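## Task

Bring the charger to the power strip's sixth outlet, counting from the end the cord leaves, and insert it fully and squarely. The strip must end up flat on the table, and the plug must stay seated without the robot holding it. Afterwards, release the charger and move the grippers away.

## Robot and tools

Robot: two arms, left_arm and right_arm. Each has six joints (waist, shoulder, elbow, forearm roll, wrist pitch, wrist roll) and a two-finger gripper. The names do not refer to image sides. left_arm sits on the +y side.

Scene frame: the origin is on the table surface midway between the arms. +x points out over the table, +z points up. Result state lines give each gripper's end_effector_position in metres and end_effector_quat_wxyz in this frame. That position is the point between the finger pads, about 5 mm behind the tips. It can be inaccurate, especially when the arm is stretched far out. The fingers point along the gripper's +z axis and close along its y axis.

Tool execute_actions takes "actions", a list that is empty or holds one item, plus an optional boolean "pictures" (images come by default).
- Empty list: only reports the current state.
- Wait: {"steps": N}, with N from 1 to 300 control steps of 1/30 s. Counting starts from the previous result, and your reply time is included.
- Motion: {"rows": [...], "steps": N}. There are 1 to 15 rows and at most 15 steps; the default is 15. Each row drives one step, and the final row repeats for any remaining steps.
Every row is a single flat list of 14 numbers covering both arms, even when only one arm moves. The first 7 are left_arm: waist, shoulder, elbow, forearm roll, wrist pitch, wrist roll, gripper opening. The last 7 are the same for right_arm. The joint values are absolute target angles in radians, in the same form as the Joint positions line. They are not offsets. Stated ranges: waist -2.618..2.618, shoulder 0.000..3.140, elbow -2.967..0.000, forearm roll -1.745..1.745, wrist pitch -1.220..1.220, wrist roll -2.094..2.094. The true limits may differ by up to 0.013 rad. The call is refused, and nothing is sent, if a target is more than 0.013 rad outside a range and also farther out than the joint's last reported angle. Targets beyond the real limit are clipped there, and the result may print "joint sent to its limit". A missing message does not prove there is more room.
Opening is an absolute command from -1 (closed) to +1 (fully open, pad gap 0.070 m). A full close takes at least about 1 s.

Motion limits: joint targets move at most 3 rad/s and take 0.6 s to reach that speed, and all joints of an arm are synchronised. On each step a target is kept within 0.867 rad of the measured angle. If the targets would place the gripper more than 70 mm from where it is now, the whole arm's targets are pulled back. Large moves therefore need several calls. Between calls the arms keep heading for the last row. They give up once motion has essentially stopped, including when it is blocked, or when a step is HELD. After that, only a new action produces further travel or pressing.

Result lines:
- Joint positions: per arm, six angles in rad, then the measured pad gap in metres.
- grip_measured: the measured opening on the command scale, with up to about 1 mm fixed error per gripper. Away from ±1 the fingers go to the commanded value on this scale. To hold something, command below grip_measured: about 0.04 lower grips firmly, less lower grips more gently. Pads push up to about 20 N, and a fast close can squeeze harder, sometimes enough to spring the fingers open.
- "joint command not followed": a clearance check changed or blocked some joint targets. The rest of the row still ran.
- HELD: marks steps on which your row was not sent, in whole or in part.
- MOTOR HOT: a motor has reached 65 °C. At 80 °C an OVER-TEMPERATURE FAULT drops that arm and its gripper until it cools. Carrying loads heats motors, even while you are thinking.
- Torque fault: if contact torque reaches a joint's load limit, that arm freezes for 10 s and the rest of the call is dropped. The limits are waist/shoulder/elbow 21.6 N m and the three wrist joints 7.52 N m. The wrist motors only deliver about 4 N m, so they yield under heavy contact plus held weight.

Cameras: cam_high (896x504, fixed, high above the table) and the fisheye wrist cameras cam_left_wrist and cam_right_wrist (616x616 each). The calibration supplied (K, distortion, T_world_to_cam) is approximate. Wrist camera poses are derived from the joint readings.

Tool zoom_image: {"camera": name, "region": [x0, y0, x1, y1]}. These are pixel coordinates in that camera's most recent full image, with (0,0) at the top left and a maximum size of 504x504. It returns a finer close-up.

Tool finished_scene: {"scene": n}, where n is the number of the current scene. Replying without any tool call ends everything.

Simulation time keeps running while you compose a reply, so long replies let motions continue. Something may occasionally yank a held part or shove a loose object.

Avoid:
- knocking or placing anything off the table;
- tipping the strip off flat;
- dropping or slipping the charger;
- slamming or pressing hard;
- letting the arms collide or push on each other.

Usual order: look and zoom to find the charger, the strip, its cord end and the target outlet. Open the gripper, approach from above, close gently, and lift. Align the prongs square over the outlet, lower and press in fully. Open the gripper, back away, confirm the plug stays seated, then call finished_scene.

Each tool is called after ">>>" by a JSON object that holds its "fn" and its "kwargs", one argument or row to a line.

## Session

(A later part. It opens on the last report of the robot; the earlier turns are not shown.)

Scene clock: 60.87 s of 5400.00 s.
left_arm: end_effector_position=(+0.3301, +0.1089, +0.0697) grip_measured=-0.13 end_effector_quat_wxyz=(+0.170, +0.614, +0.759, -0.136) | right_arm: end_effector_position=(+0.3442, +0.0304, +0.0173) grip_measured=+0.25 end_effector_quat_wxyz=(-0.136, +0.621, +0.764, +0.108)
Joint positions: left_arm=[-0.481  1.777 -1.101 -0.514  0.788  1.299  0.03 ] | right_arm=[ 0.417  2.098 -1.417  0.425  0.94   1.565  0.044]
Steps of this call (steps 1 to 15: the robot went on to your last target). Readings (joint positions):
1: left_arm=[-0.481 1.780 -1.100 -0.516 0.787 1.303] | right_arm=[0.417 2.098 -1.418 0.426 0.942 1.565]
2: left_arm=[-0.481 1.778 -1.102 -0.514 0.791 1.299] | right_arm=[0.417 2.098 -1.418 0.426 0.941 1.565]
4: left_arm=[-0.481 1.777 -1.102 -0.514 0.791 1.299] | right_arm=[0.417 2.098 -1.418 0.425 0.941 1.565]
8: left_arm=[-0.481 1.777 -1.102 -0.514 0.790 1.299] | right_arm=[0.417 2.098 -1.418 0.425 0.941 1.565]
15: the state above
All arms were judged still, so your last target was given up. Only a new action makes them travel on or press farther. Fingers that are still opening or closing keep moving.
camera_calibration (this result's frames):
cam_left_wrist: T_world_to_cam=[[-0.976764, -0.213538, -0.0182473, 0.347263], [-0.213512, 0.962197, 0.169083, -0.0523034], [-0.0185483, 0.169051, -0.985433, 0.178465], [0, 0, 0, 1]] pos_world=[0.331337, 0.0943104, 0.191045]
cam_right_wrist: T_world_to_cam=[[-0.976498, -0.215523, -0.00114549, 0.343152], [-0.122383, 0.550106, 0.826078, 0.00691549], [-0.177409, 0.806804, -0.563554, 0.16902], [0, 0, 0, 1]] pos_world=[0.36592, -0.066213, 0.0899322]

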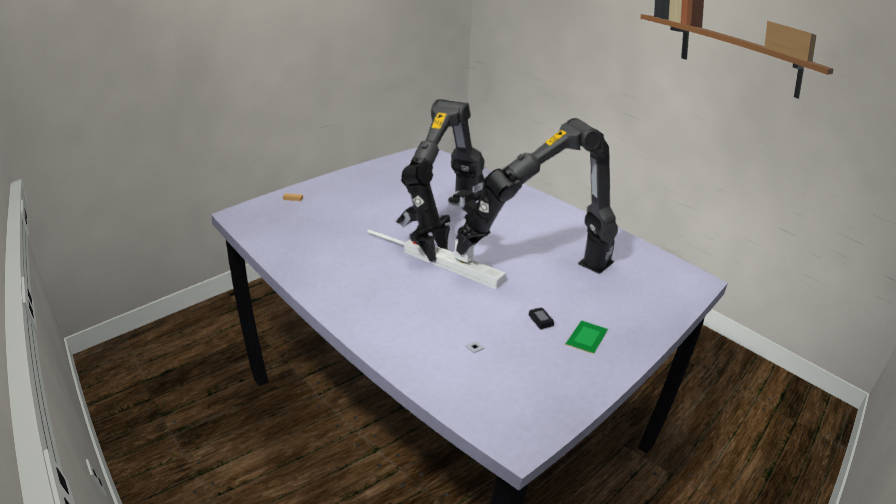

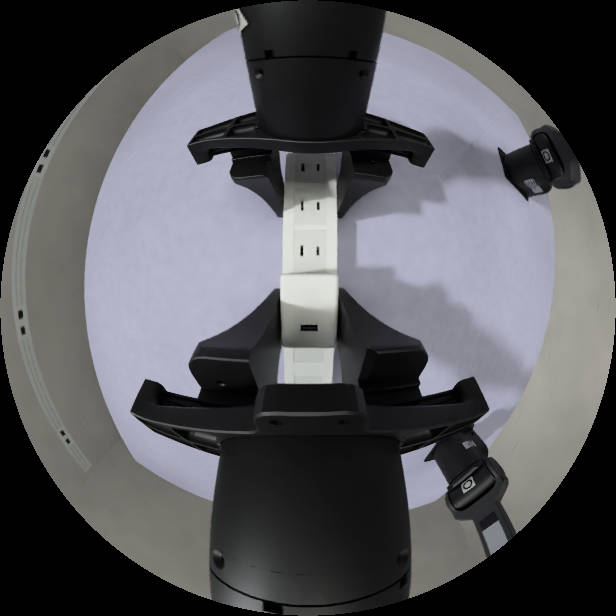

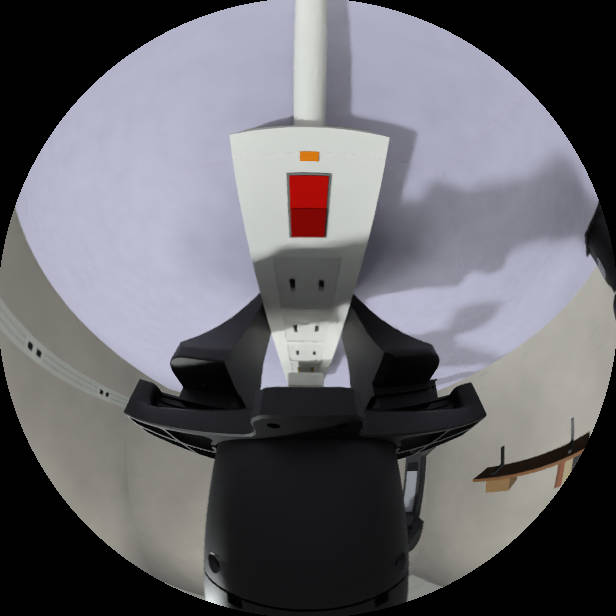

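>>> {"fn": "execute_actions", "kwargs": {
  "actions": [
    {"rows":[[-0.4808,1.7760,-1.1060,-0.5090,0.7975,1.2926,-0.28,0.417,2.096,-1.4165,0.4245,0.9416,1.565,0.18],[-0.4808,1.7727,-1.1103,-0.5054,0.8041,1.2875,-0.28,0.417,2.096,-1.4165,0.4245,0.9416,1.565,0.18],[-0.4808,1.7694,-1.1146,-0.5018,0.8108,1.2824,-0.28,0.417,2.096,-1.4165,0.4245,0.9416,1.565,0.18],[-0.4808,1.7660,-1.1189,-0.4983,0.8175,1.2773,-0.28,0.417,2.096,-1.4165,0.4245,0.9416,1.565,0.18],[-0.4808,1.7627,-1.1232,-0.4948,0.8242,1.2723,-0.28,0.417,2.096,-1.4165,0.4245,0.9416,1.565,0.18],[-0.4808,1.7594,-1.1276,-0.4913,0.8308,1.2673,-0.28,0.417,2.096,-1.4165,0.4245,0.9416,1.565,0.18],[-0.4808,1.7560,-1.1320,-0.4879,0.8375,1.2624,-0.28,0.417,2.096,-1.4165,0.4245,0.9416,1.565,0.18],[-0.4808,1.7527,-1.1364,-0.4845,0.8442,1.2575,-0.28,0.417,2.096,-1.4165,0.4245,0.9416,1.565,0.18]],"steps":15}
  ],
  "pictures": false
}}

>>> {"fn": "execute_actions", "kwargs": {
  "actions": [
    {"steps":8}
  ]
}}

>>> {"fn": "zoom_image", "kwargs": {
  "camera": "cam_left_wrist",
  "region": [225, 200, 393, 390]
}}

>>> {"fn": "zoom_image", "kwargs": {
  "camera": "cam_right_wrist",
  "region": [276, 335, 336, 395]
}}

>>> {"fn": "execute_actions", "kwargs": {
  "actions": [
    {"rows":[[-0.2259,1.6282,-0.9723,-0.5250,0.9155,1.5294,-0.28,0.417,2.096,-1.4165,0.4245,0.9416,1.565,0.18]],"steps":15}
  ],
  "pictures": false
}}

>>> {"fn": "execute_actions", "kwargs": {
  "actions": [
    {"steps":12}
  ]
}}

>>> {"fn": "zoom_image", "kwargs": {
  "camera": "cam_left_wrist",
  "region": [225, 200, 393, 390]
}}

>>> {"fn": "zoom_image", "kwargs": {
  "camera": "cam_high",
  "region": [465, 245, 515, 295]
}}

Scene clock: 75.63 s of 5400.00 s.
left_arm: end_effector_position=(+0.3297, +0.1089, +0.0856) grip_measured=-0.13 end_effector_quat_wxyz=(+0.169, +0.614, +0.759, -0.136) | right_arm: end_effector_position=(+0.3436, +0.0300, +0.0175) grip_measured=+0.25 end_effector_quat_wxyz=(-0.137, +0.621, +0.764, +0.107)
Joint positions: left_arm=[-0.481  1.752 -1.137 -0.485  0.845  1.257  0.03 ] | right_arm=[ 0.417  2.096 -1.416  0.424  0.942  1.565  0.044]
Steps of this call (steps 1 to 90: nothing new was sent; then 11.27 s passed at rest; steps 91 to 105: all 15 steps of this action). Readings (joint positions):
91: left_arm=[-0.481 1.781 -1.100 -0.514 0.788 1.300] | right_arm=[0.417 2.097 -1.416 0.424 0.942 1.565]
92: left_arm=[-0.481 1.781 -1.101 -0.513 0.790 1.299] | right_arm=[0.417 2.097 -1.416 0.424 0.942 1.565]
94: left_arm=[-0.481 1.774 -1.112 -0.504 0.808 1.286] | right_arm=[0.417 2.096 -1.416 0.424 0.942 1.565]
98: left_arm=[-0.481 1.758 -1.131 -0.489 0.837 1.263] | right_arm=[0.417 2.096 -1.416 0.424 0.942 1.565]
105: the state above

Scene clock: 75.90 s of 5400.00 s.
left_arm: end_effector_position=(+0.3296, +0.1090, +0.0854) grip_measured=-0.13 end_effector_quat_wxyz=(+0.168, +0.614, +0.759, -0.136) | right_arm: end_effector_position=(+0.3436, +0.0300, +0.0175) grip_measured=+0.25 end_effector_quat_wxyz=(-0.136, +0.621, +0.764, +0.107)
Joint positions: left_arm=[-0.481  1.752 -1.137 -0.485  0.844  1.257  0.03 ] | right_arm=[ 0.417  2.096 -1.416  0.424  0.942  1.565  0.044]
Steps of this call (steps 1 to 8: the robot went on to your last target). Readings (joint positions):
1: left_arm=[-0.481 1.752 -1.137 -0.485 0.845 1.257] | right_arm=[0.417 2.096 -1.416 0.424 0.942 1.565]
2: left_arm=[-0.481 1.752 -1.137 -0.485 0.845 1.257] | right_arm=[0.417 2.096 -1.416 0.424 0.942 1.565]
4: left_arm=[-0.481 1.752 -1.137 -0.485 0.844 1.257] | right_arm=[0.417 2.096 -1.416 0.424 0.942 1.565]
8: the state above
camera_calibration (this result's frames):
cam_left_wrist: T_world_to_cam=[[-0.976917, -0.213046, -0.0156511, 0.346886], [-0.212538, 0.961988, 0.171481, -0.0557174], [-0.0214773, 0.170849, -0.985063, 0.194636], [0, 0, 0, 1]] pos_world=[0.331217, 0.0942486, 0.206713]
cam_right_wrist: T_world_to_cam=[[-0.976379, -0.216065, 0.000673158, 0.342412], [-0.121298, 0.550707, 0.825838, 0.00656474], [-0.178805, 0.806249, -0.563907, 0.169864], [0, 0, 0, 1]] pos_world=[0.365492, -0.066585, 0.0901357]

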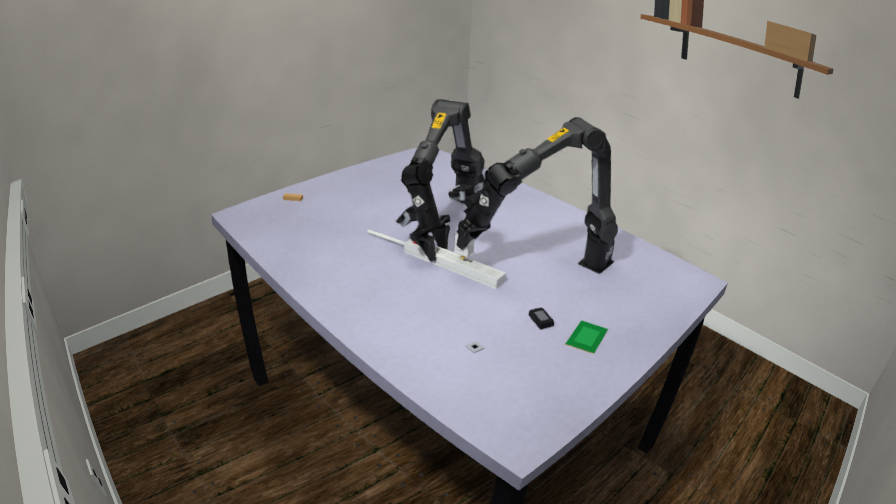

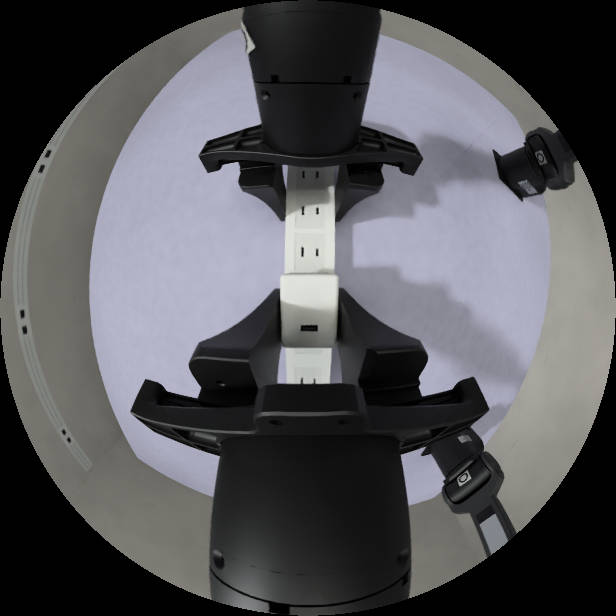

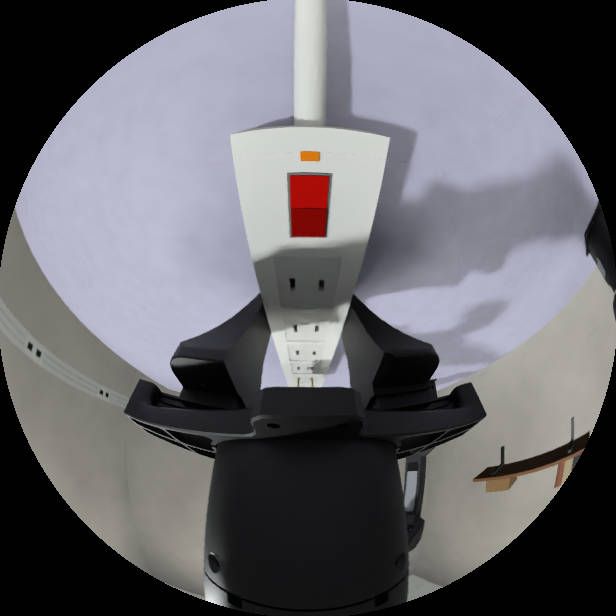

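Region (225, 200, 393, 390) of cam_left_wrist's 616x616 image, scaled by 2.653, with more detail than that image has; it fills the left 446 columns of this view, and the rest is white.

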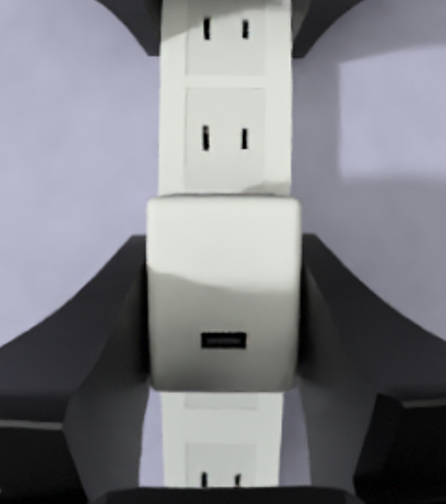

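Region (276, 335, 336, 395) of cam_right_wrist's 616x616 image, scaled by 8.400, with more detail than that image has.

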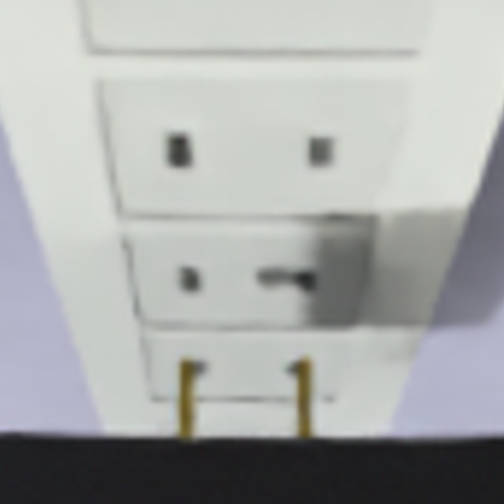

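Scene clock: 76.40 s of 5400.00 s.
left_arm: end_effector_position=(+0.3122, +0.1927, +0.0853) grip_measured=-0.13 end_effector_quat_wxyz=(+0.168, +0.614, +0.759, -0.136) | right_arm: end_effector_position=(+0.3436, +0.0300, +0.0175) grip_measured=+0.25 end_effector_quat_wxyz=(-0.136, +0.621, +0.764, +0.107)
Joint positions: left_arm=[-0.224  1.627 -0.971 -0.525  0.916  1.531  0.03 ] | right_arm=[ 0.417  2.096 -1.416  0.424  0.942  1.565  0.044]
Steps of this call (steps 1 to 15: all 15 steps of this action). Readings (joint positions):
1: left_arm=[-0.481 1.752 -1.136 -0.485 0.844 1.257] | right_arm=[0.417 2.096 -1.416 0.424 0.942 1.565]
2: left_arm=[-0.478 1.751 -1.135 -0.485 0.844 1.260] | right_arm=[0.417 2.096 -1.416 0.424 0.942 1.565]
4: left_arm=[-0.455 1.741 -1.120 -0.488 0.850 1.285] | right_arm=[0.417 2.096 -1.416 0.424 0.942 1.565]
8: left_arm=[-0.344 1.687 -1.048 -0.506 0.882 1.404] | right_arm=[0.417 2.096 -1.416 0.424 0.942 1.565]
15: the state above

Scene clock: 76.80 s of 5400.00 s.
left_arm: end_effector_position=(+0.3122, +0.1920, +0.0856) grip_measured=-0.13 end_effector_quat_wxyz=(+0.169, +0.614, +0.759, -0.136) | right_arm: end_effector_position=(+0.3437, +0.0300, +0.0176) grip_measured=+0.25 end_effector_quat_wxyz=(-0.136, +0.621, +0.764, +0.107)
Joint positions: left_arm=[-0.226  1.627 -0.972 -0.525  0.916  1.529  0.03 ] | right_arm=[ 0.417  2.096 -1.416  0.424  0.942  1.565  0.044]
Steps of this call (steps 1 to 12: the robot went on to your last target). Readings (joint positions):
1: left_arm=[-0.225 1.627 -0.971 -0.525 0.916 1.531] | right_arm=[0.417 2.096 -1.416 0.424 0.942 1.565]
2: left_arm=[-0.226 1.627 -0.971 -0.525 0.916 1.531] | right_arm=[0.417 2.096 -1.416 0.424 0.942 1.565]
4: left_arm=[-0.226 1.627 -0.972 -0.525 0.916 1.530] | right_arm=[0.417 2.096 -1.416 0.424 0.942 1.565]
8: left_arm=[-0.226 1.627 -0.972 -0.525 0.916 1.530] | right_arm=[0.417 2.096 -1.416 0.424 0.942 1.565]
12: the state above
camera_calibration (this result's frames):
cam_left_wrist: T_world_to_cam=[[-0.977089, -0.212204, -0.0163538, 0.347562], [-0.211831, 0.962169, 0.171345, -0.139468], [-0.020625, 0.170884, -0.985075, 0.180026], [0, 0, 0, 1]] pos_world=[0.313768, 0.177182, 0.206921]
cam_right_wrist: T_world_to_cam=[[-0.976393, -0.216003, 0.000214239, 0.342538], [-0.121622, 0.550583, 0.825873, 0.00659967], [-0.178509, 0.806351, -0.563855, 0.169793], [0, 0, 0, 1]] pos_world=[0.365563, -0.0665571, 0.0902146]

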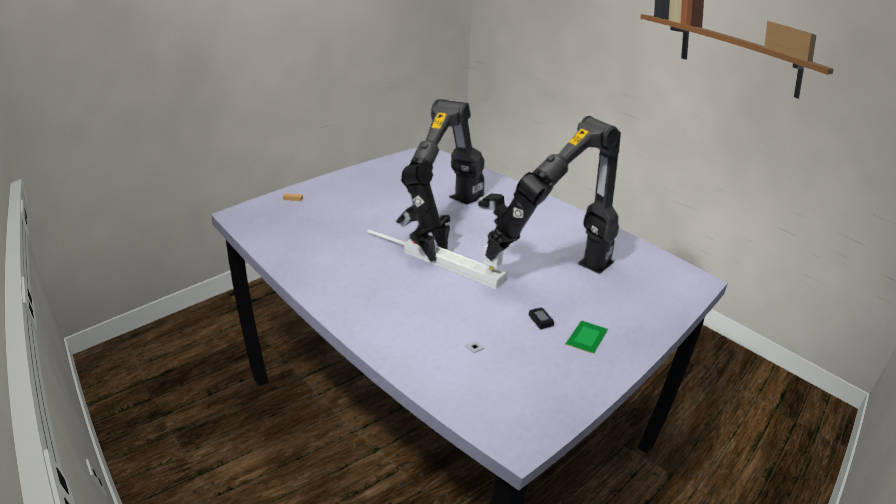

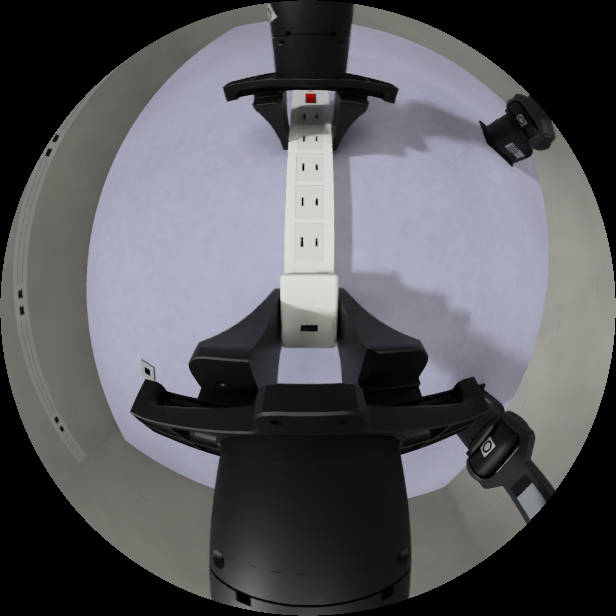

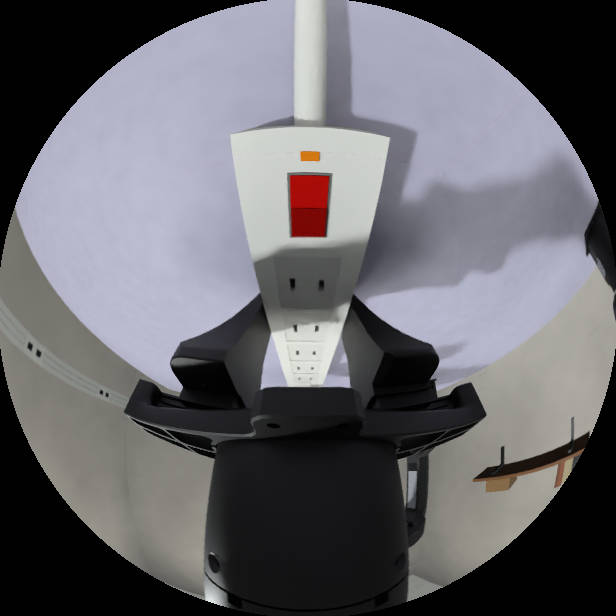

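Region (225, 200, 393, 390) of cam_left_wrist's 616x616 image, scaled by 2.653, with more detail than that image has; it fills the left 446 columns of this view, and the rest is white.

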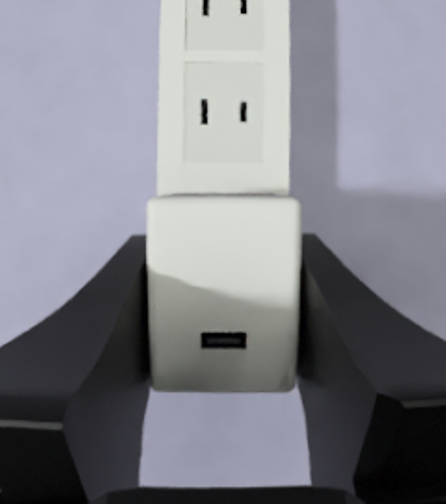

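Region (465, 245, 515, 295) of cam_high's 896x504 image, scaled by 10.080, with more detail than that image has.

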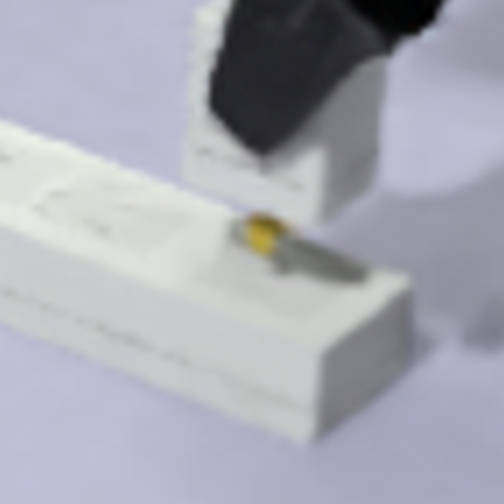

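>>> {"fn": "execute_actions", "kwargs": {
  "actions": [
    {"rows":[[-0.2239,1.6300,-0.9685,-0.5272,0.9118,1.5347,-0.28,0.417,2.093,-1.4165,0.4245,0.9416,1.565,0.8],[-0.2239,1.6320,-0.9660,-0.5290,0.9080,1.5376,-0.28,0.417,2.093,-1.4165,0.4245,0.9416,1.565,0.8],[-0.2239,1.6342,-0.9633,-0.5311,0.9037,1.5409,-0.28,0.417,2.093,-1.4165,0.4245,0.9416,1.565,0.8],[-0.2239,1.6364,-0.9606,-0.5331,0.8995,1.5441,-0.28,0.417,2.093,-1.4165,0.4245,0.9416,1.565,0.8],[-0.2239,1.6386,-0.9579,-0.5352,0.8952,1.5474,-0.28,0.417,2.093,-1.4165,0.4245,0.9416,1.565,0.8],[-0.2239,1.6386,-0.9579,-0.5352,0.8952,1.5474,-0.28,0.418,2.0,-1.49,0.388,1.09,1.6,0.8]],"steps":14}
  ],
  "pictures": false
}}

>>> {"fn": "execute_actions", "kwargs": {
  "actions": [
    {"rows":[[-0.2239,1.6386,-0.9579,-0.5352,0.8952,1.5474,-0.28,0.9,1.55,-0.798,0,0.4,0.3,-1]],"steps":15}
  ],
  "pictures": false
}}

>>> {"fn": "execute_actions", "kwargs": {
  "actions": [
    {"steps":8}
  ],
  "pictures": false
}}

>>> {"fn": "execute_actions", "kwargs": {
  "actions": [
    {"rows":[[-0.2239,1.6386,-0.9579,-0.5352,0.8952,1.5474,-0.28,0.951,1.752,-0.798,0,0.18,0,-1]],"steps":15}
  ],
  "pictures": false
}}

>>> {"fn": "execute_actions", "kwargs": {
  "actions": [
    {"steps":8}
  ]
}}

Scene clock: 95.93 s of 5400.00 s.
left_arm: end_effector_position=(+0.3123, +0.1927, +0.0788) grip_measured=-0.13 end_effector_quat_wxyz=(+0.168, +0.614, +0.759, -0.136) | right_arm: end_effector_position=(+0.3414, +0.0301, +0.0706) grip_measured=+0.80 end_effector_quat_wxyz=(-0.133, +0.606, +0.776, +0.116)
Joint positions: left_arm=[-0.224  1.64  -0.958 -0.535  0.895  1.547  0.03 ] | right_arm=[ 0.418  2.004 -1.487  0.391  1.081  1.598  0.063]
Steps of this call (steps 1 to 15: the robot went on to your last target; steps 16 to 90: nothing new was sent; then 15.67 s passed at rest; steps 91 to 104: all 14 steps of this action). Readings (joint positions):
91: left_arm=[-0.226 1.628 -0.972 -0.525 0.915 1.529] | right_arm=[0.417 2.096 -1.416 0.424 0.941 1.565]
92: left_arm=[-0.225 1.629 -0.971 -0.526 0.913 1.531] | right_arm=[0.417 2.097 -1.415 0.422 0.939 1.565]
94: left_arm=[-0.224 1.634 -0.965 -0.530 0.903 1.539] | right_arm=[0.417 2.097 -1.415 0.422 0.938 1.565]
98: left_arm=[-0.224 1.640 -0.958 -0.534 0.894 1.547] | right_arm=[0.417 2.090 -1.419 0.421 0.953 1.567]
104: the state above

Scene clock: 96.43 s of 5400.00 s.
left_arm: end_effector_position=(+0.3122, +0.1927, +0.0788) grip_measured=-0.13 end_effector_quat_wxyz=(+0.168, +0.614, +0.759, -0.137) | right_arm: end_effector_position=(+0.2725, +0.0530, +0.0819) grip_measured=-0.16 end_effector_quat_wxyz=(+0.049, +0.214, +0.963, +0.159)
Joint positions: left_arm=[-0.224  1.64  -0.958 -0.535  0.895  1.547  0.03 ] | right_arm=[ 0.691  1.722 -1.118  0.159  0.743  1.057  0.029]
Steps of this call (steps 1 to 15: all 15 steps of this action). Readings (joint positions):
1: left_arm=[-0.224 1.640 -0.958 -0.535 0.895 1.547] | right_arm=[0.418 1.998 -1.491 0.389 1.089 1.600]
2: left_arm=[-0.224 1.640 -0.958 -0.535 0.895 1.547] | right_arm=[0.419 1.994 -1.491 0.385 1.092 1.599]
4: left_arm=[-0.224 1.640 -0.958 -0.535 0.895 1.547] | right_arm=[0.433 1.974 -1.476 0.370 1.083 1.578]
8: left_arm=[-0.224 1.640 -0.958 -0.535 0.895 1.547] | right_arm=[0.498 1.897 -1.393 0.312 1.011 1.465]
15: the state above

Scene clock: 96.70 s of 5400.00 s.
left_arm: end_effector_position=(+0.3122, +0.1926, +0.0789) grip_measured=-0.13 end_effector_quat_wxyz=(+0.168, +0.614, +0.759, -0.137) | right_arm: end_effector_position=(+0.2309, +0.0637, +0.0760) grip_measured=-0.69 end_effector_quat_wxyz=(+0.165, -0.163, +0.960, +0.154)
Joint positions: left_arm=[-0.224  1.639 -0.958 -0.535  0.895  1.547  0.03 ] | right_arm=[ 0.845  1.596 -0.883  0.042  0.491  0.505  0.011]
Steps of this call (steps 1 to 8: the robot went on to your last target). Readings (joint positions):
1: left_arm=[-0.224 1.640 -0.958 -0.535 0.895 1.547] | right_arm=[0.716 1.702 -1.080 0.141 0.702 0.977]
2: left_arm=[-0.224 1.640 -0.958 -0.535 0.895 1.547] | right_arm=[0.739 1.683 -1.045 0.123 0.664 0.892]
4: left_arm=[-0.224 1.640 -0.958 -0.535 0.895 1.547] | right_arm=[0.780 1.649 -0.981 0.091 0.596 0.738]
8: the state above

Scene clock: 97.20 s of 5400.00 s.
left_arm: end_effector_position=(+0.3122, +0.1926, +0.0791) grip_measured=-0.13 end_effector_quat_wxyz=(+0.168, +0.614, +0.759, -0.136) | right_arm: end_effector_position=(+0.2145, +0.0998, +0.0235) grip_measured=-0.97 end_effector_quat_wxyz=(+0.227, -0.455, +0.852, +0.121)
Joint positions: left_arm=[-0.224  1.639 -0.958 -0.535  0.895  1.547  0.03 ] | right_arm=[ 0.951  1.755 -0.798  0.     0.18  -0.     0.001]
Steps of this call (steps 1 to 15: all 15 steps of this action). Readings (joint positions):
1: left_arm=[-0.224 1.639 -0.958 -0.535 0.895 1.547] | right_arm=[0.857 1.586 -0.864 0.033 0.471 0.460]
2: left_arm=[-0.224 1.639 -0.958 -0.535 0.895 1.547] | right_arm=[0.869 1.579 -0.849 0.026 0.450 0.415]
4: left_arm=[-0.224 1.639 -0.958 -0.535 0.895 1.547] | right_arm=[0.894 1.581 -0.827 0.015 0.395 0.302]
8: left_arm=[-0.224 1.639 -0.958 -0.535 0.895 1.547] | right_arm=[0.930 1.630 -0.803 0.002 0.260 0.112]
15: the state above

Scene clock: 97.47 s of 5400.00 s.
left_arm: end_effector_position=(+0.3123, +0.1926, +0.0791) grip_measured=-0.13 end_effector_quat_wxyz=(+0.168, +0.614, +0.759, -0.136) | right_arm: end_effector_position=(+0.2146, +0.1000, +0.0247) grip_measured=-0.97 end_effector_quat_wxyz=(+0.228, -0.455, +0.852, +0.122)
Joint positions: left_arm=[-0.224  1.639 -0.958 -0.535  0.895  1.547  0.03 ] | right_arm=[ 0.951  1.752 -0.798  0.     0.18   0.     0.001]
Steps of this call (steps 1 to 8: the robot went on to your last target). Readings (joint positions):
1: left_arm=[-0.224 1.639 -0.958 -0.535 0.895 1.547] | right_arm=[0.951 1.754 -0.798 0.000 0.180 0.000]
2: left_arm=[-0.224 1.639 -0.958 -0.535 0.895 1.547] | right_arm=[0.951 1.753 -0.798 0.000 0.180 0.000]
4: left_arm=[-0.224 1.639 -0.958 -0.535 0.895 1.547] | right_arm=[0.951 1.752 -0.798 0.000 0.180 0.000]
8: the state above
camera_calibration (this result's frames):
cam_left_wrist: T_world_to_cam=[[-0.977075, -0.212352, -0.0152022, 0.347535], [-0.211775, 0.962133, 0.171617, -0.138961], [-0.0218167, 0.170902, -0.985046, 0.173949], [0, 0, 0, 1]] pos_world=[0.313934, 0.17777, 0.200479]
cam_right_wrist: T_world_to_cam=[[0.836807, -0.547481, 0.0042659, -0.12449], [-0.54511, -0.832406, 0.0997724, 0.193673], [-0.0510725, -0.0858157, -0.995001, 0.166823], [0, 0, 0, 1]] pos_world=[0.218267, 0.107375, 0.147196]

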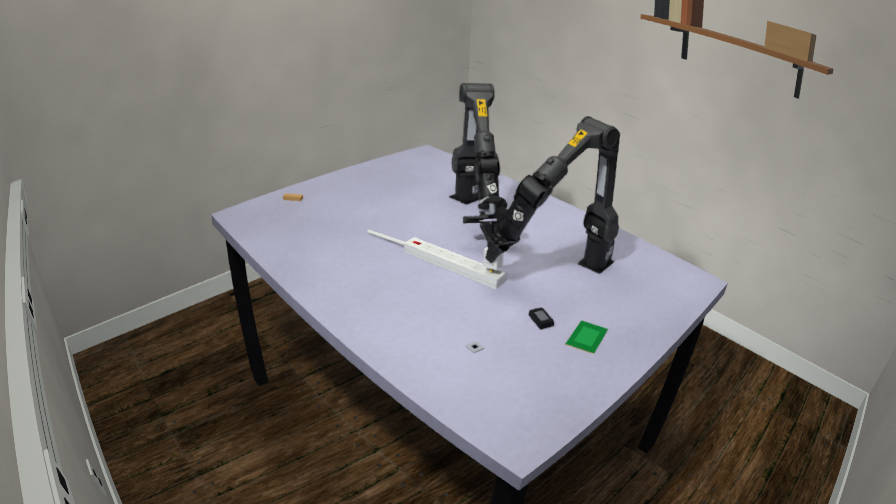

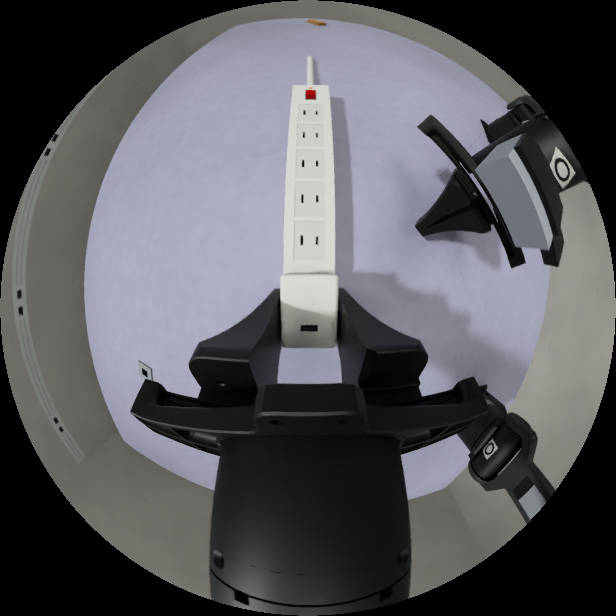

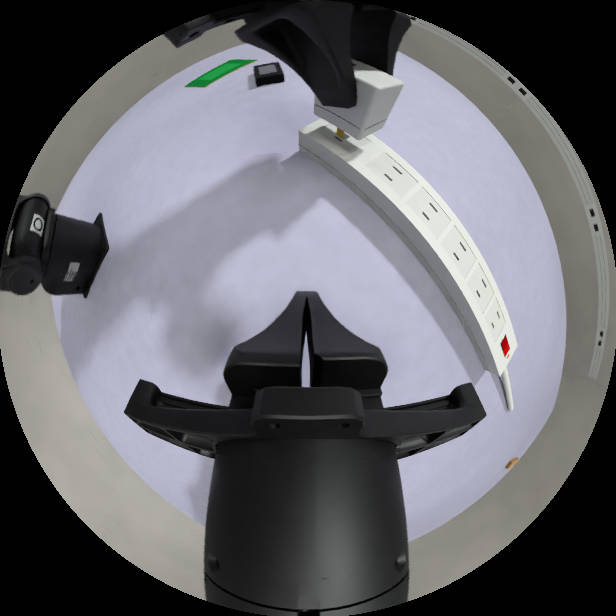

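>>> {"fn": "execute_actions", "kwargs": {
  "actions": []
}}

>>> {"fn": "zoom_image", "kwargs": {
  "camera": "cam_right_wrist",
  "region": [290,90,400,180]
}}

>>> {"fn": "zoom_image", "kwargs": {
  "camera": "cam_left_wrist",
  "region": [225,200,393,390]
}}

Scene clock: 110.33 s of 5400.00 s.
left_arm: end_effector_position=(+0.3123, +0.1926, +0.0791) grip_measured=-0.13 end_effector_quat_wxyz=(+0.168, +0.614, +0.759, -0.136) | right_arm: end_effector_position=(+0.2148, +0.1002, +0.0248) grip_measured=-0.97 end_effector_quat_wxyz=(+0.228, -0.455, +0.852, +0.122)
Joint positions: left_arm=[-0.224  1.639 -0.958 -0.535  0.895  1.547  0.03 ] | right_arm=[ 0.951  1.752 -0.798 -0.     0.18  -0.     0.001]
Steps of this call (steps 1 to 15: the robot went on to your last target; steps 16 to 90: nothing new was sent; then 9.87 s passed at rest). Readings (joint positions):
1: left_arm=[-0.224 1.639 -0.958 -0.535 0.895 1.547] | right_arm=[0.951 1.752 -0.798 0.000 0.180 0.000]
2: left_arm=[-0.224 1.639 -0.958 -0.535 0.895 1.547] | right_arm=[0.951 1.752 -0.798 0.000 0.180 0.000]
4: left_arm=[-0.224 1.639 -0.958 -0.535 0.895 1.547] | right_arm=[0.951 1.752 -0.798 0.000 0.180 0.000]
8: left_arm=[-0.224 1.639 -0.958 -0.535 0.895 1.547] | right_arm=[0.951 1.752 -0.798 0.000 0.180 0.000]
90: the state above
All arms were judged still, so your last target was given up. Only a new action makes them travel on or press farther. Fingers that are still opening or closing keep moving.
camera_calibration (this result's frames):
cam_left_wrist: T_world_to_cam=[[-0.977075, -0.21235, -0.0152185, 0.347539], [-0.211776, 0.962133, 0.17161, -0.138959], [-0.0217994, 0.170899, -0.985047, 0.173949], [0, 0, 0, 1]] pos_world=[0.313935, 0.17777, 0.200484]
cam_right_wrist: T_world_to_cam=[[0.836925, -0.547299, 0.00440491, -0.12454], [-0.54498, -0.832582, 0.0990151, 0.193893], [-0.0505234, -0.0852688, -0.995076, 0.166845], [0, 0, 0, 1]] pos_world=[0.218329, 0.107498, 0.147374]

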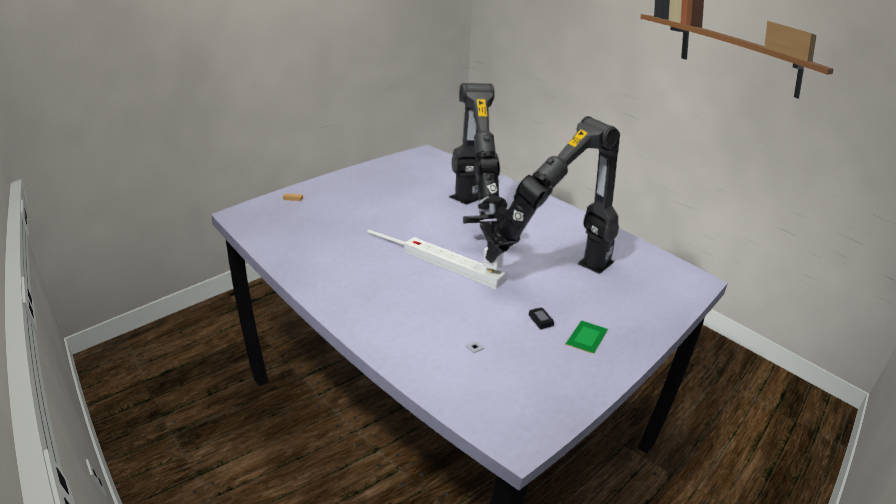

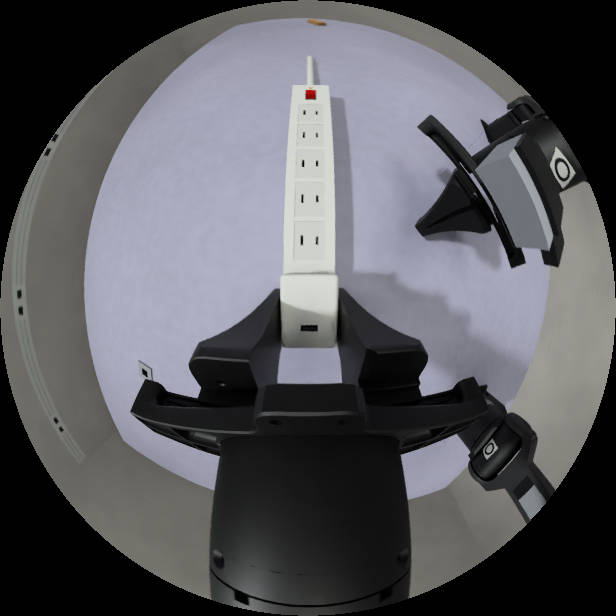

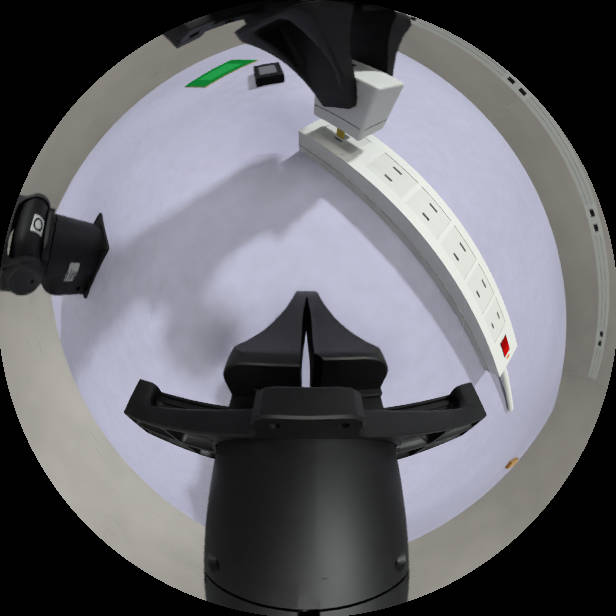

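Region (290, 90, 400, 180) of cam_right_wrist's 616x616 image, scaled by 4.582, with more detail than that image has; it fills the top 412 rows of this view, and the rest is white.

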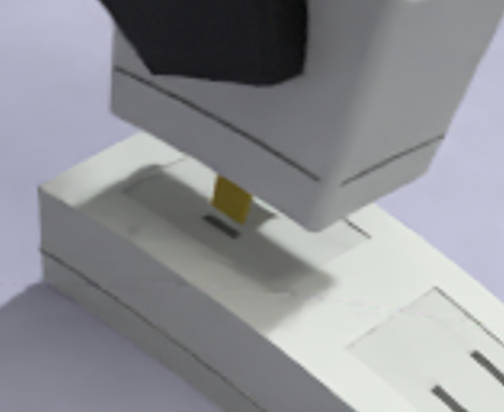

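Region (225, 200, 393, 390) of cam_left_wrist's 616x616 image, scaled by 2.653, with more detail than that image has; it fills the left 446 columns of this view, and the rest is white.

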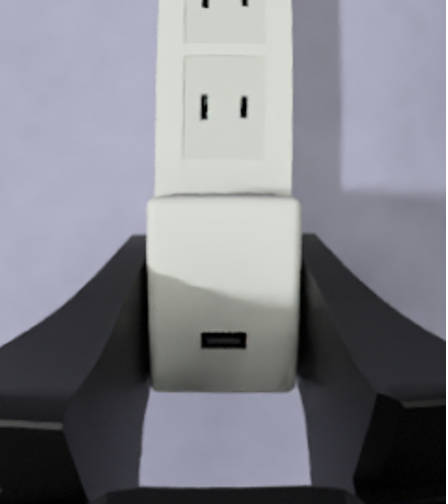

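>>> {"fn": "execute_actions", "kwargs": {
  "actions": [
    {"rows":[[-0.2229,1.6392,-0.9564,-0.5361,0.8939,1.5497,-0.28,0.951,1.752,-0.798,0,0.18,0,-1],[-0.2219,1.6399,-0.9549,-0.5370,0.8925,1.5520,-0.28,0.951,1.752,-0.798,0,0.18,0,-1],[-0.2219,1.6408,-0.9538,-0.5379,0.8907,1.5534,-0.28,0.951,1.752,-0.798,0,0.18,0,-1],[-0.2219,1.6418,-0.9527,-0.5388,0.8890,1.5548,-0.28,0.951,1.752,-0.798,0,0.18,0,-1]],"steps":15}
  ]
}}

>>> {"fn": "zoom_image", "kwargs": {
  "camera": "cam_right_wrist",
  "region": [310,110,380,165]
}}

Scene clock: 115.53 s of 5400.00 s.
left_arm: end_effector_position=(+0.3122, +0.1930, +0.0774) grip_measured=-0.13 end_effector_quat_wxyz=(+0.169, +0.614, +0.759, -0.136) | right_arm: end_effector_position=(+0.2148, +0.1002, +0.0248) grip_measured=-0.97 end_effector_quat_wxyz=(+0.228, -0.455, +0.852, +0.122)
Joint positions: left_arm=[-0.222  1.641 -0.953 -0.539  0.889  1.555  0.03 ] | right_arm=[ 0.951  1.752 -0.798 -0.     0.18  -0.     0.001]
Steps of this call (steps 1 to 90: nothing new was sent; then 1.70 s passed at rest; steps 91 to 105: all 15 steps of this action). Readings (joint positions):
91: left_arm=[-0.224 1.639 -0.958 -0.535 0.895 1.547] | right_arm=[0.951 1.752 -0.798 -0.000 0.180 -0.000]
92: left_arm=[-0.224 1.639 -0.958 -0.536 0.895 1.550] | right_arm=[0.951 1.752 -0.798 -0.000 0.180 -0.000]
94: left_arm=[-0.223 1.639 -0.955 -0.538 0.891 1.554] | right_arm=[0.951 1.752 -0.798 -0.000 0.180 -0.000]
98: left_arm=[-0.223 1.639 -0.953 -0.539 0.889 1.555] | right_arm=[0.951 1.752 -0.798 -0.000 0.180 -0.000]
105: the state above
camera_calibration (this result's frames):
cam_left_wrist: T_world_to_cam=[[-0.977189, -0.211765, -0.016036, 0.347527], [-0.211352, 0.962331, 0.171024, -0.139249], [-0.0207851, 0.170512, -0.985136, 0.171966], [0, 0, 0, 1]] pos_world=[0.313744, 0.178275, 0.198798]
cam_right_wrist: T_world_to_cam=[[0.836888, -0.547357, 0.00440505, -0.124553], [-0.545037, -0.832544, 0.099015, 0.193902], [-0.0505292, -0.0852654, -0.995076, 0.166846], [0, 0, 0, 1]] pos_world=[0.218351, 0.107483, 0.147374]

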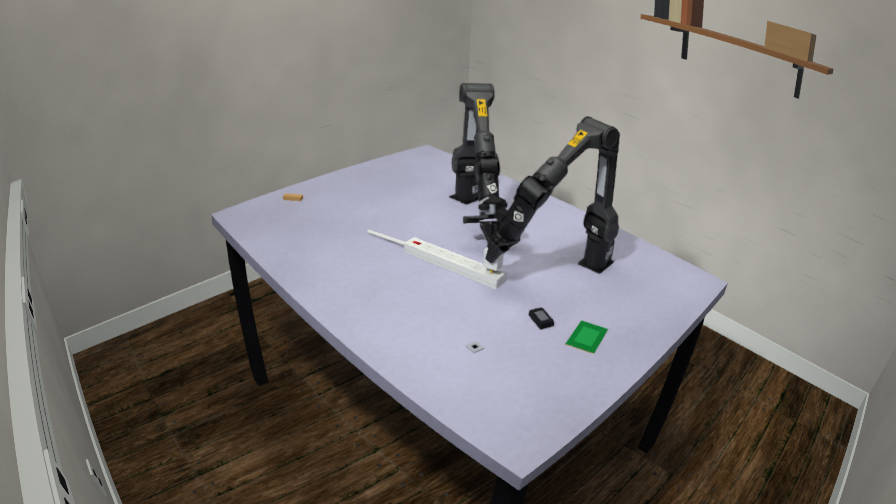

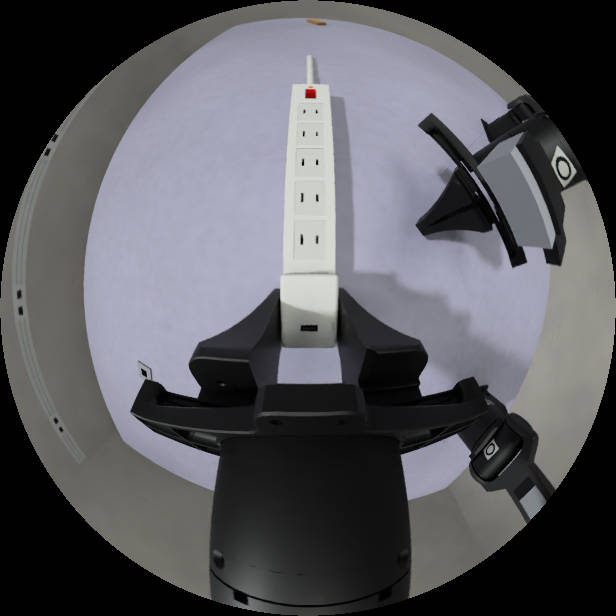

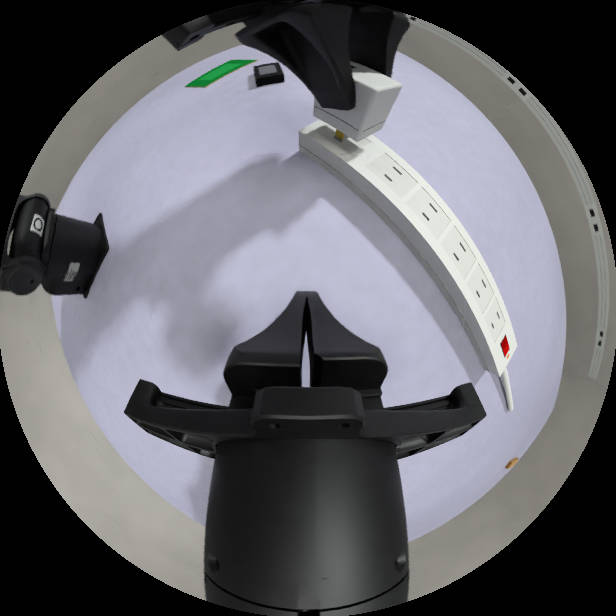

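Region (310, 110, 380, 165) of cam_right_wrist's 616x616 image, scaled by 7.200, with more detail than that image has; it fills the top 396 rows of this view, and the rest is white.

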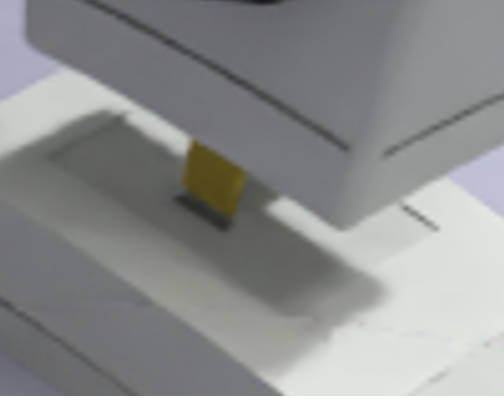

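>>> {"fn": "execute_actions", "kwargs": {
  "actions": [
    {"rows":[[-0.2212,1.6424,-0.9522,-0.5388,0.8890,1.5554,-0.28,0.951,1.752,-0.798,0,0.18,0,-1],[-0.2212,1.6432,-0.9516,-0.5391,0.8884,1.5559,-0.28,0.951,1.752,-0.798,0,0.18,0,-1],[-0.2212,1.6439,-0.9507,-0.5397,0.8874,1.5568,-0.28,0.951,1.752,-0.798,0,0.18,0,-1],[-0.2212,1.6447,-0.9498,-0.5404,0.8860,1.5579,-0.28,0.951,1.752,-0.798,0,0.18,0,-1],[-0.2212,1.6454,-0.9489,-0.5411,0.8846,1.5590,-0.28,0.951,1.752,-0.798,0,0.18,0,-1],[-0.2212,1.6462,-0.9480,-0.5418,0.8832,1.5601,-0.28,0.951,1.752,-0.798,0,0.18,0,-1],[-0.2212,1.6469,-0.9471,-0.5425,0.8818,1.5612,-0.28,0.951,1.752,-0.798,0,0.18,0,-1],[-0.2212,1.6477,-0.9462,-0.5432,0.8804,1.5623,-0.28,0.951,1.752,-0.798,0,0.18,0,-1],[-0.2212,1.6484,-0.9453,-0.5439,0.8790,1.5634,-0.28,0.951,1.752,-0.798,0,0.18,0,-1],[-0.2212,1.6492,-0.9444,-0.5446,0.8776,1.5645,-0.28,0.951,1.752,-0.798,0,0.18,0,-1],[-0.2212,1.6492,-0.9436,-0.5453,0.8762,1.5656,-0.28,0.951,1.752,-0.798,0,0.18,0,-1],[-0.2212,1.6492,-0.9436,-0.5460,0.8752,1.5665,-0.28,0.951,1.752,-0.798,0,0.18,0,-1]],"steps":15}
  ]
}}

>>> {"fn": "zoom_image", "kwargs": {
  "camera": "cam_right_wrist",
  "region": [310,110,380,165]
}}

Scene clock: 124.63 s of 5400.00 s.
left_arm: end_effector_position=(+0.3121, +0.1934, +0.0729) grip_measured=-0.13 end_effector_quat_wxyz=(+0.168, +0.614, +0.759, -0.137) | right_arm: end_effector_position=(+0.2148, +0.1002, +0.0248) grip_measured=-0.97 end_effector_quat_wxyz=(+0.228, -0.455, +0.852, +0.122)
Joint positions: left_arm=[-0.221  1.649 -0.943 -0.546  0.875  1.567  0.03 ] | right_arm=[ 0.951  1.752 -0.798 -0.     0.18  -0.     0.001]
Steps of this call (steps 1 to 15: the robot went on to your last target; steps 16 to 90: nothing new was sent; then 5.60 s passed at rest; steps 91 to 105: all 15 steps of this action). Readings (joint positions):
91: left_arm=[-0.222 1.642 -0.953 -0.539 0.889 1.555] | right_arm=[0.951 1.752 -0.798 -0.000 0.180 -0.000]
92: left_arm=[-0.221 1.642 -0.952 -0.539 0.889 1.555] | right_arm=[0.951 1.752 -0.798 -0.000 0.180 -0.000]
94: left_arm=[-0.221 1.644 -0.950 -0.539 0.887 1.555] | right_arm=[0.951 1.752 -0.798 -0.000 0.180 -0.000]
98: left_arm=[-0.221 1.647 -0.947 -0.542 0.881 1.560] | right_arm=[0.951 1.752 -0.798 -0.000 0.180 -0.000]
105: the state above
camera_calibration (this result's frames):
cam_left_wrist: T_world_to_cam=[[-0.977068, -0.212418, -0.0147247, 0.347446], [-0.211755, 0.96211, 0.171766, -0.138711], [-0.0223194, 0.170945, -0.985028, 0.167827], [0, 0, 0, 1]] pos_world=[0.313851, 0.17857, 0.194256]
cam_right_wrist: T_world_to_cam=[[0.836887, -0.547357, 0.00440503, -0.124553], [-0.545038, -0.832544, 0.0990148, 0.193902], [-0.0505291, -0.0852651, -0.995076, 0.166846], [0, 0, 0, 1]] pos_world=[0.218351, 0.107483, 0.147374]

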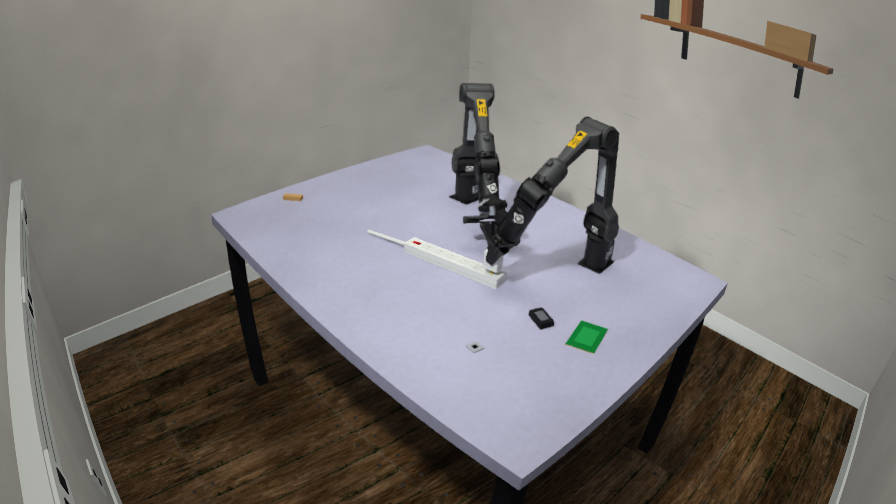

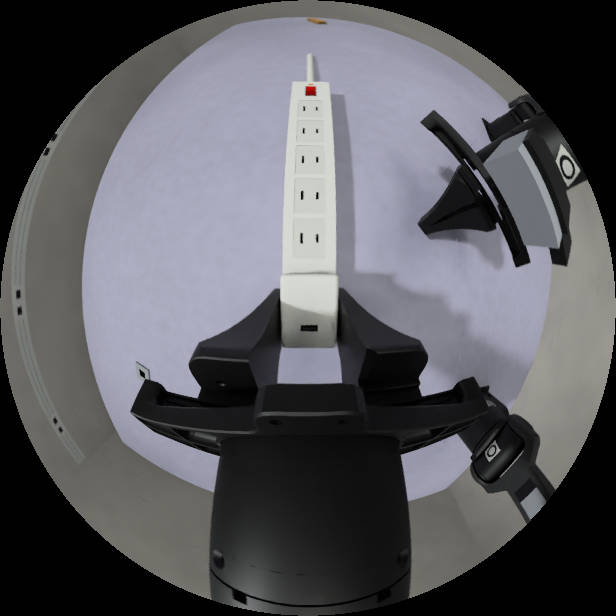

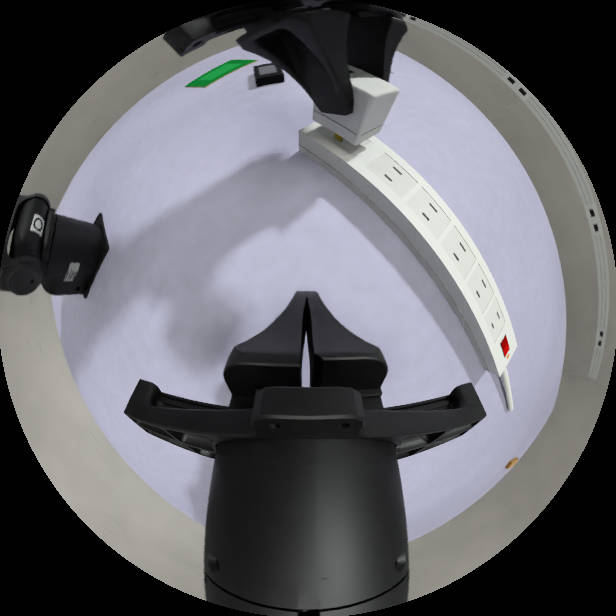

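Region (310, 110, 380, 165) of cam_right_wrist's 616x616 image, scaled by 7.200, with more detail than that image has; it fills the top 396 rows of this view, and the rest is white.

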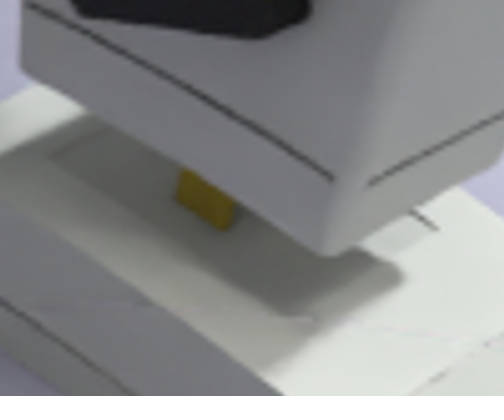

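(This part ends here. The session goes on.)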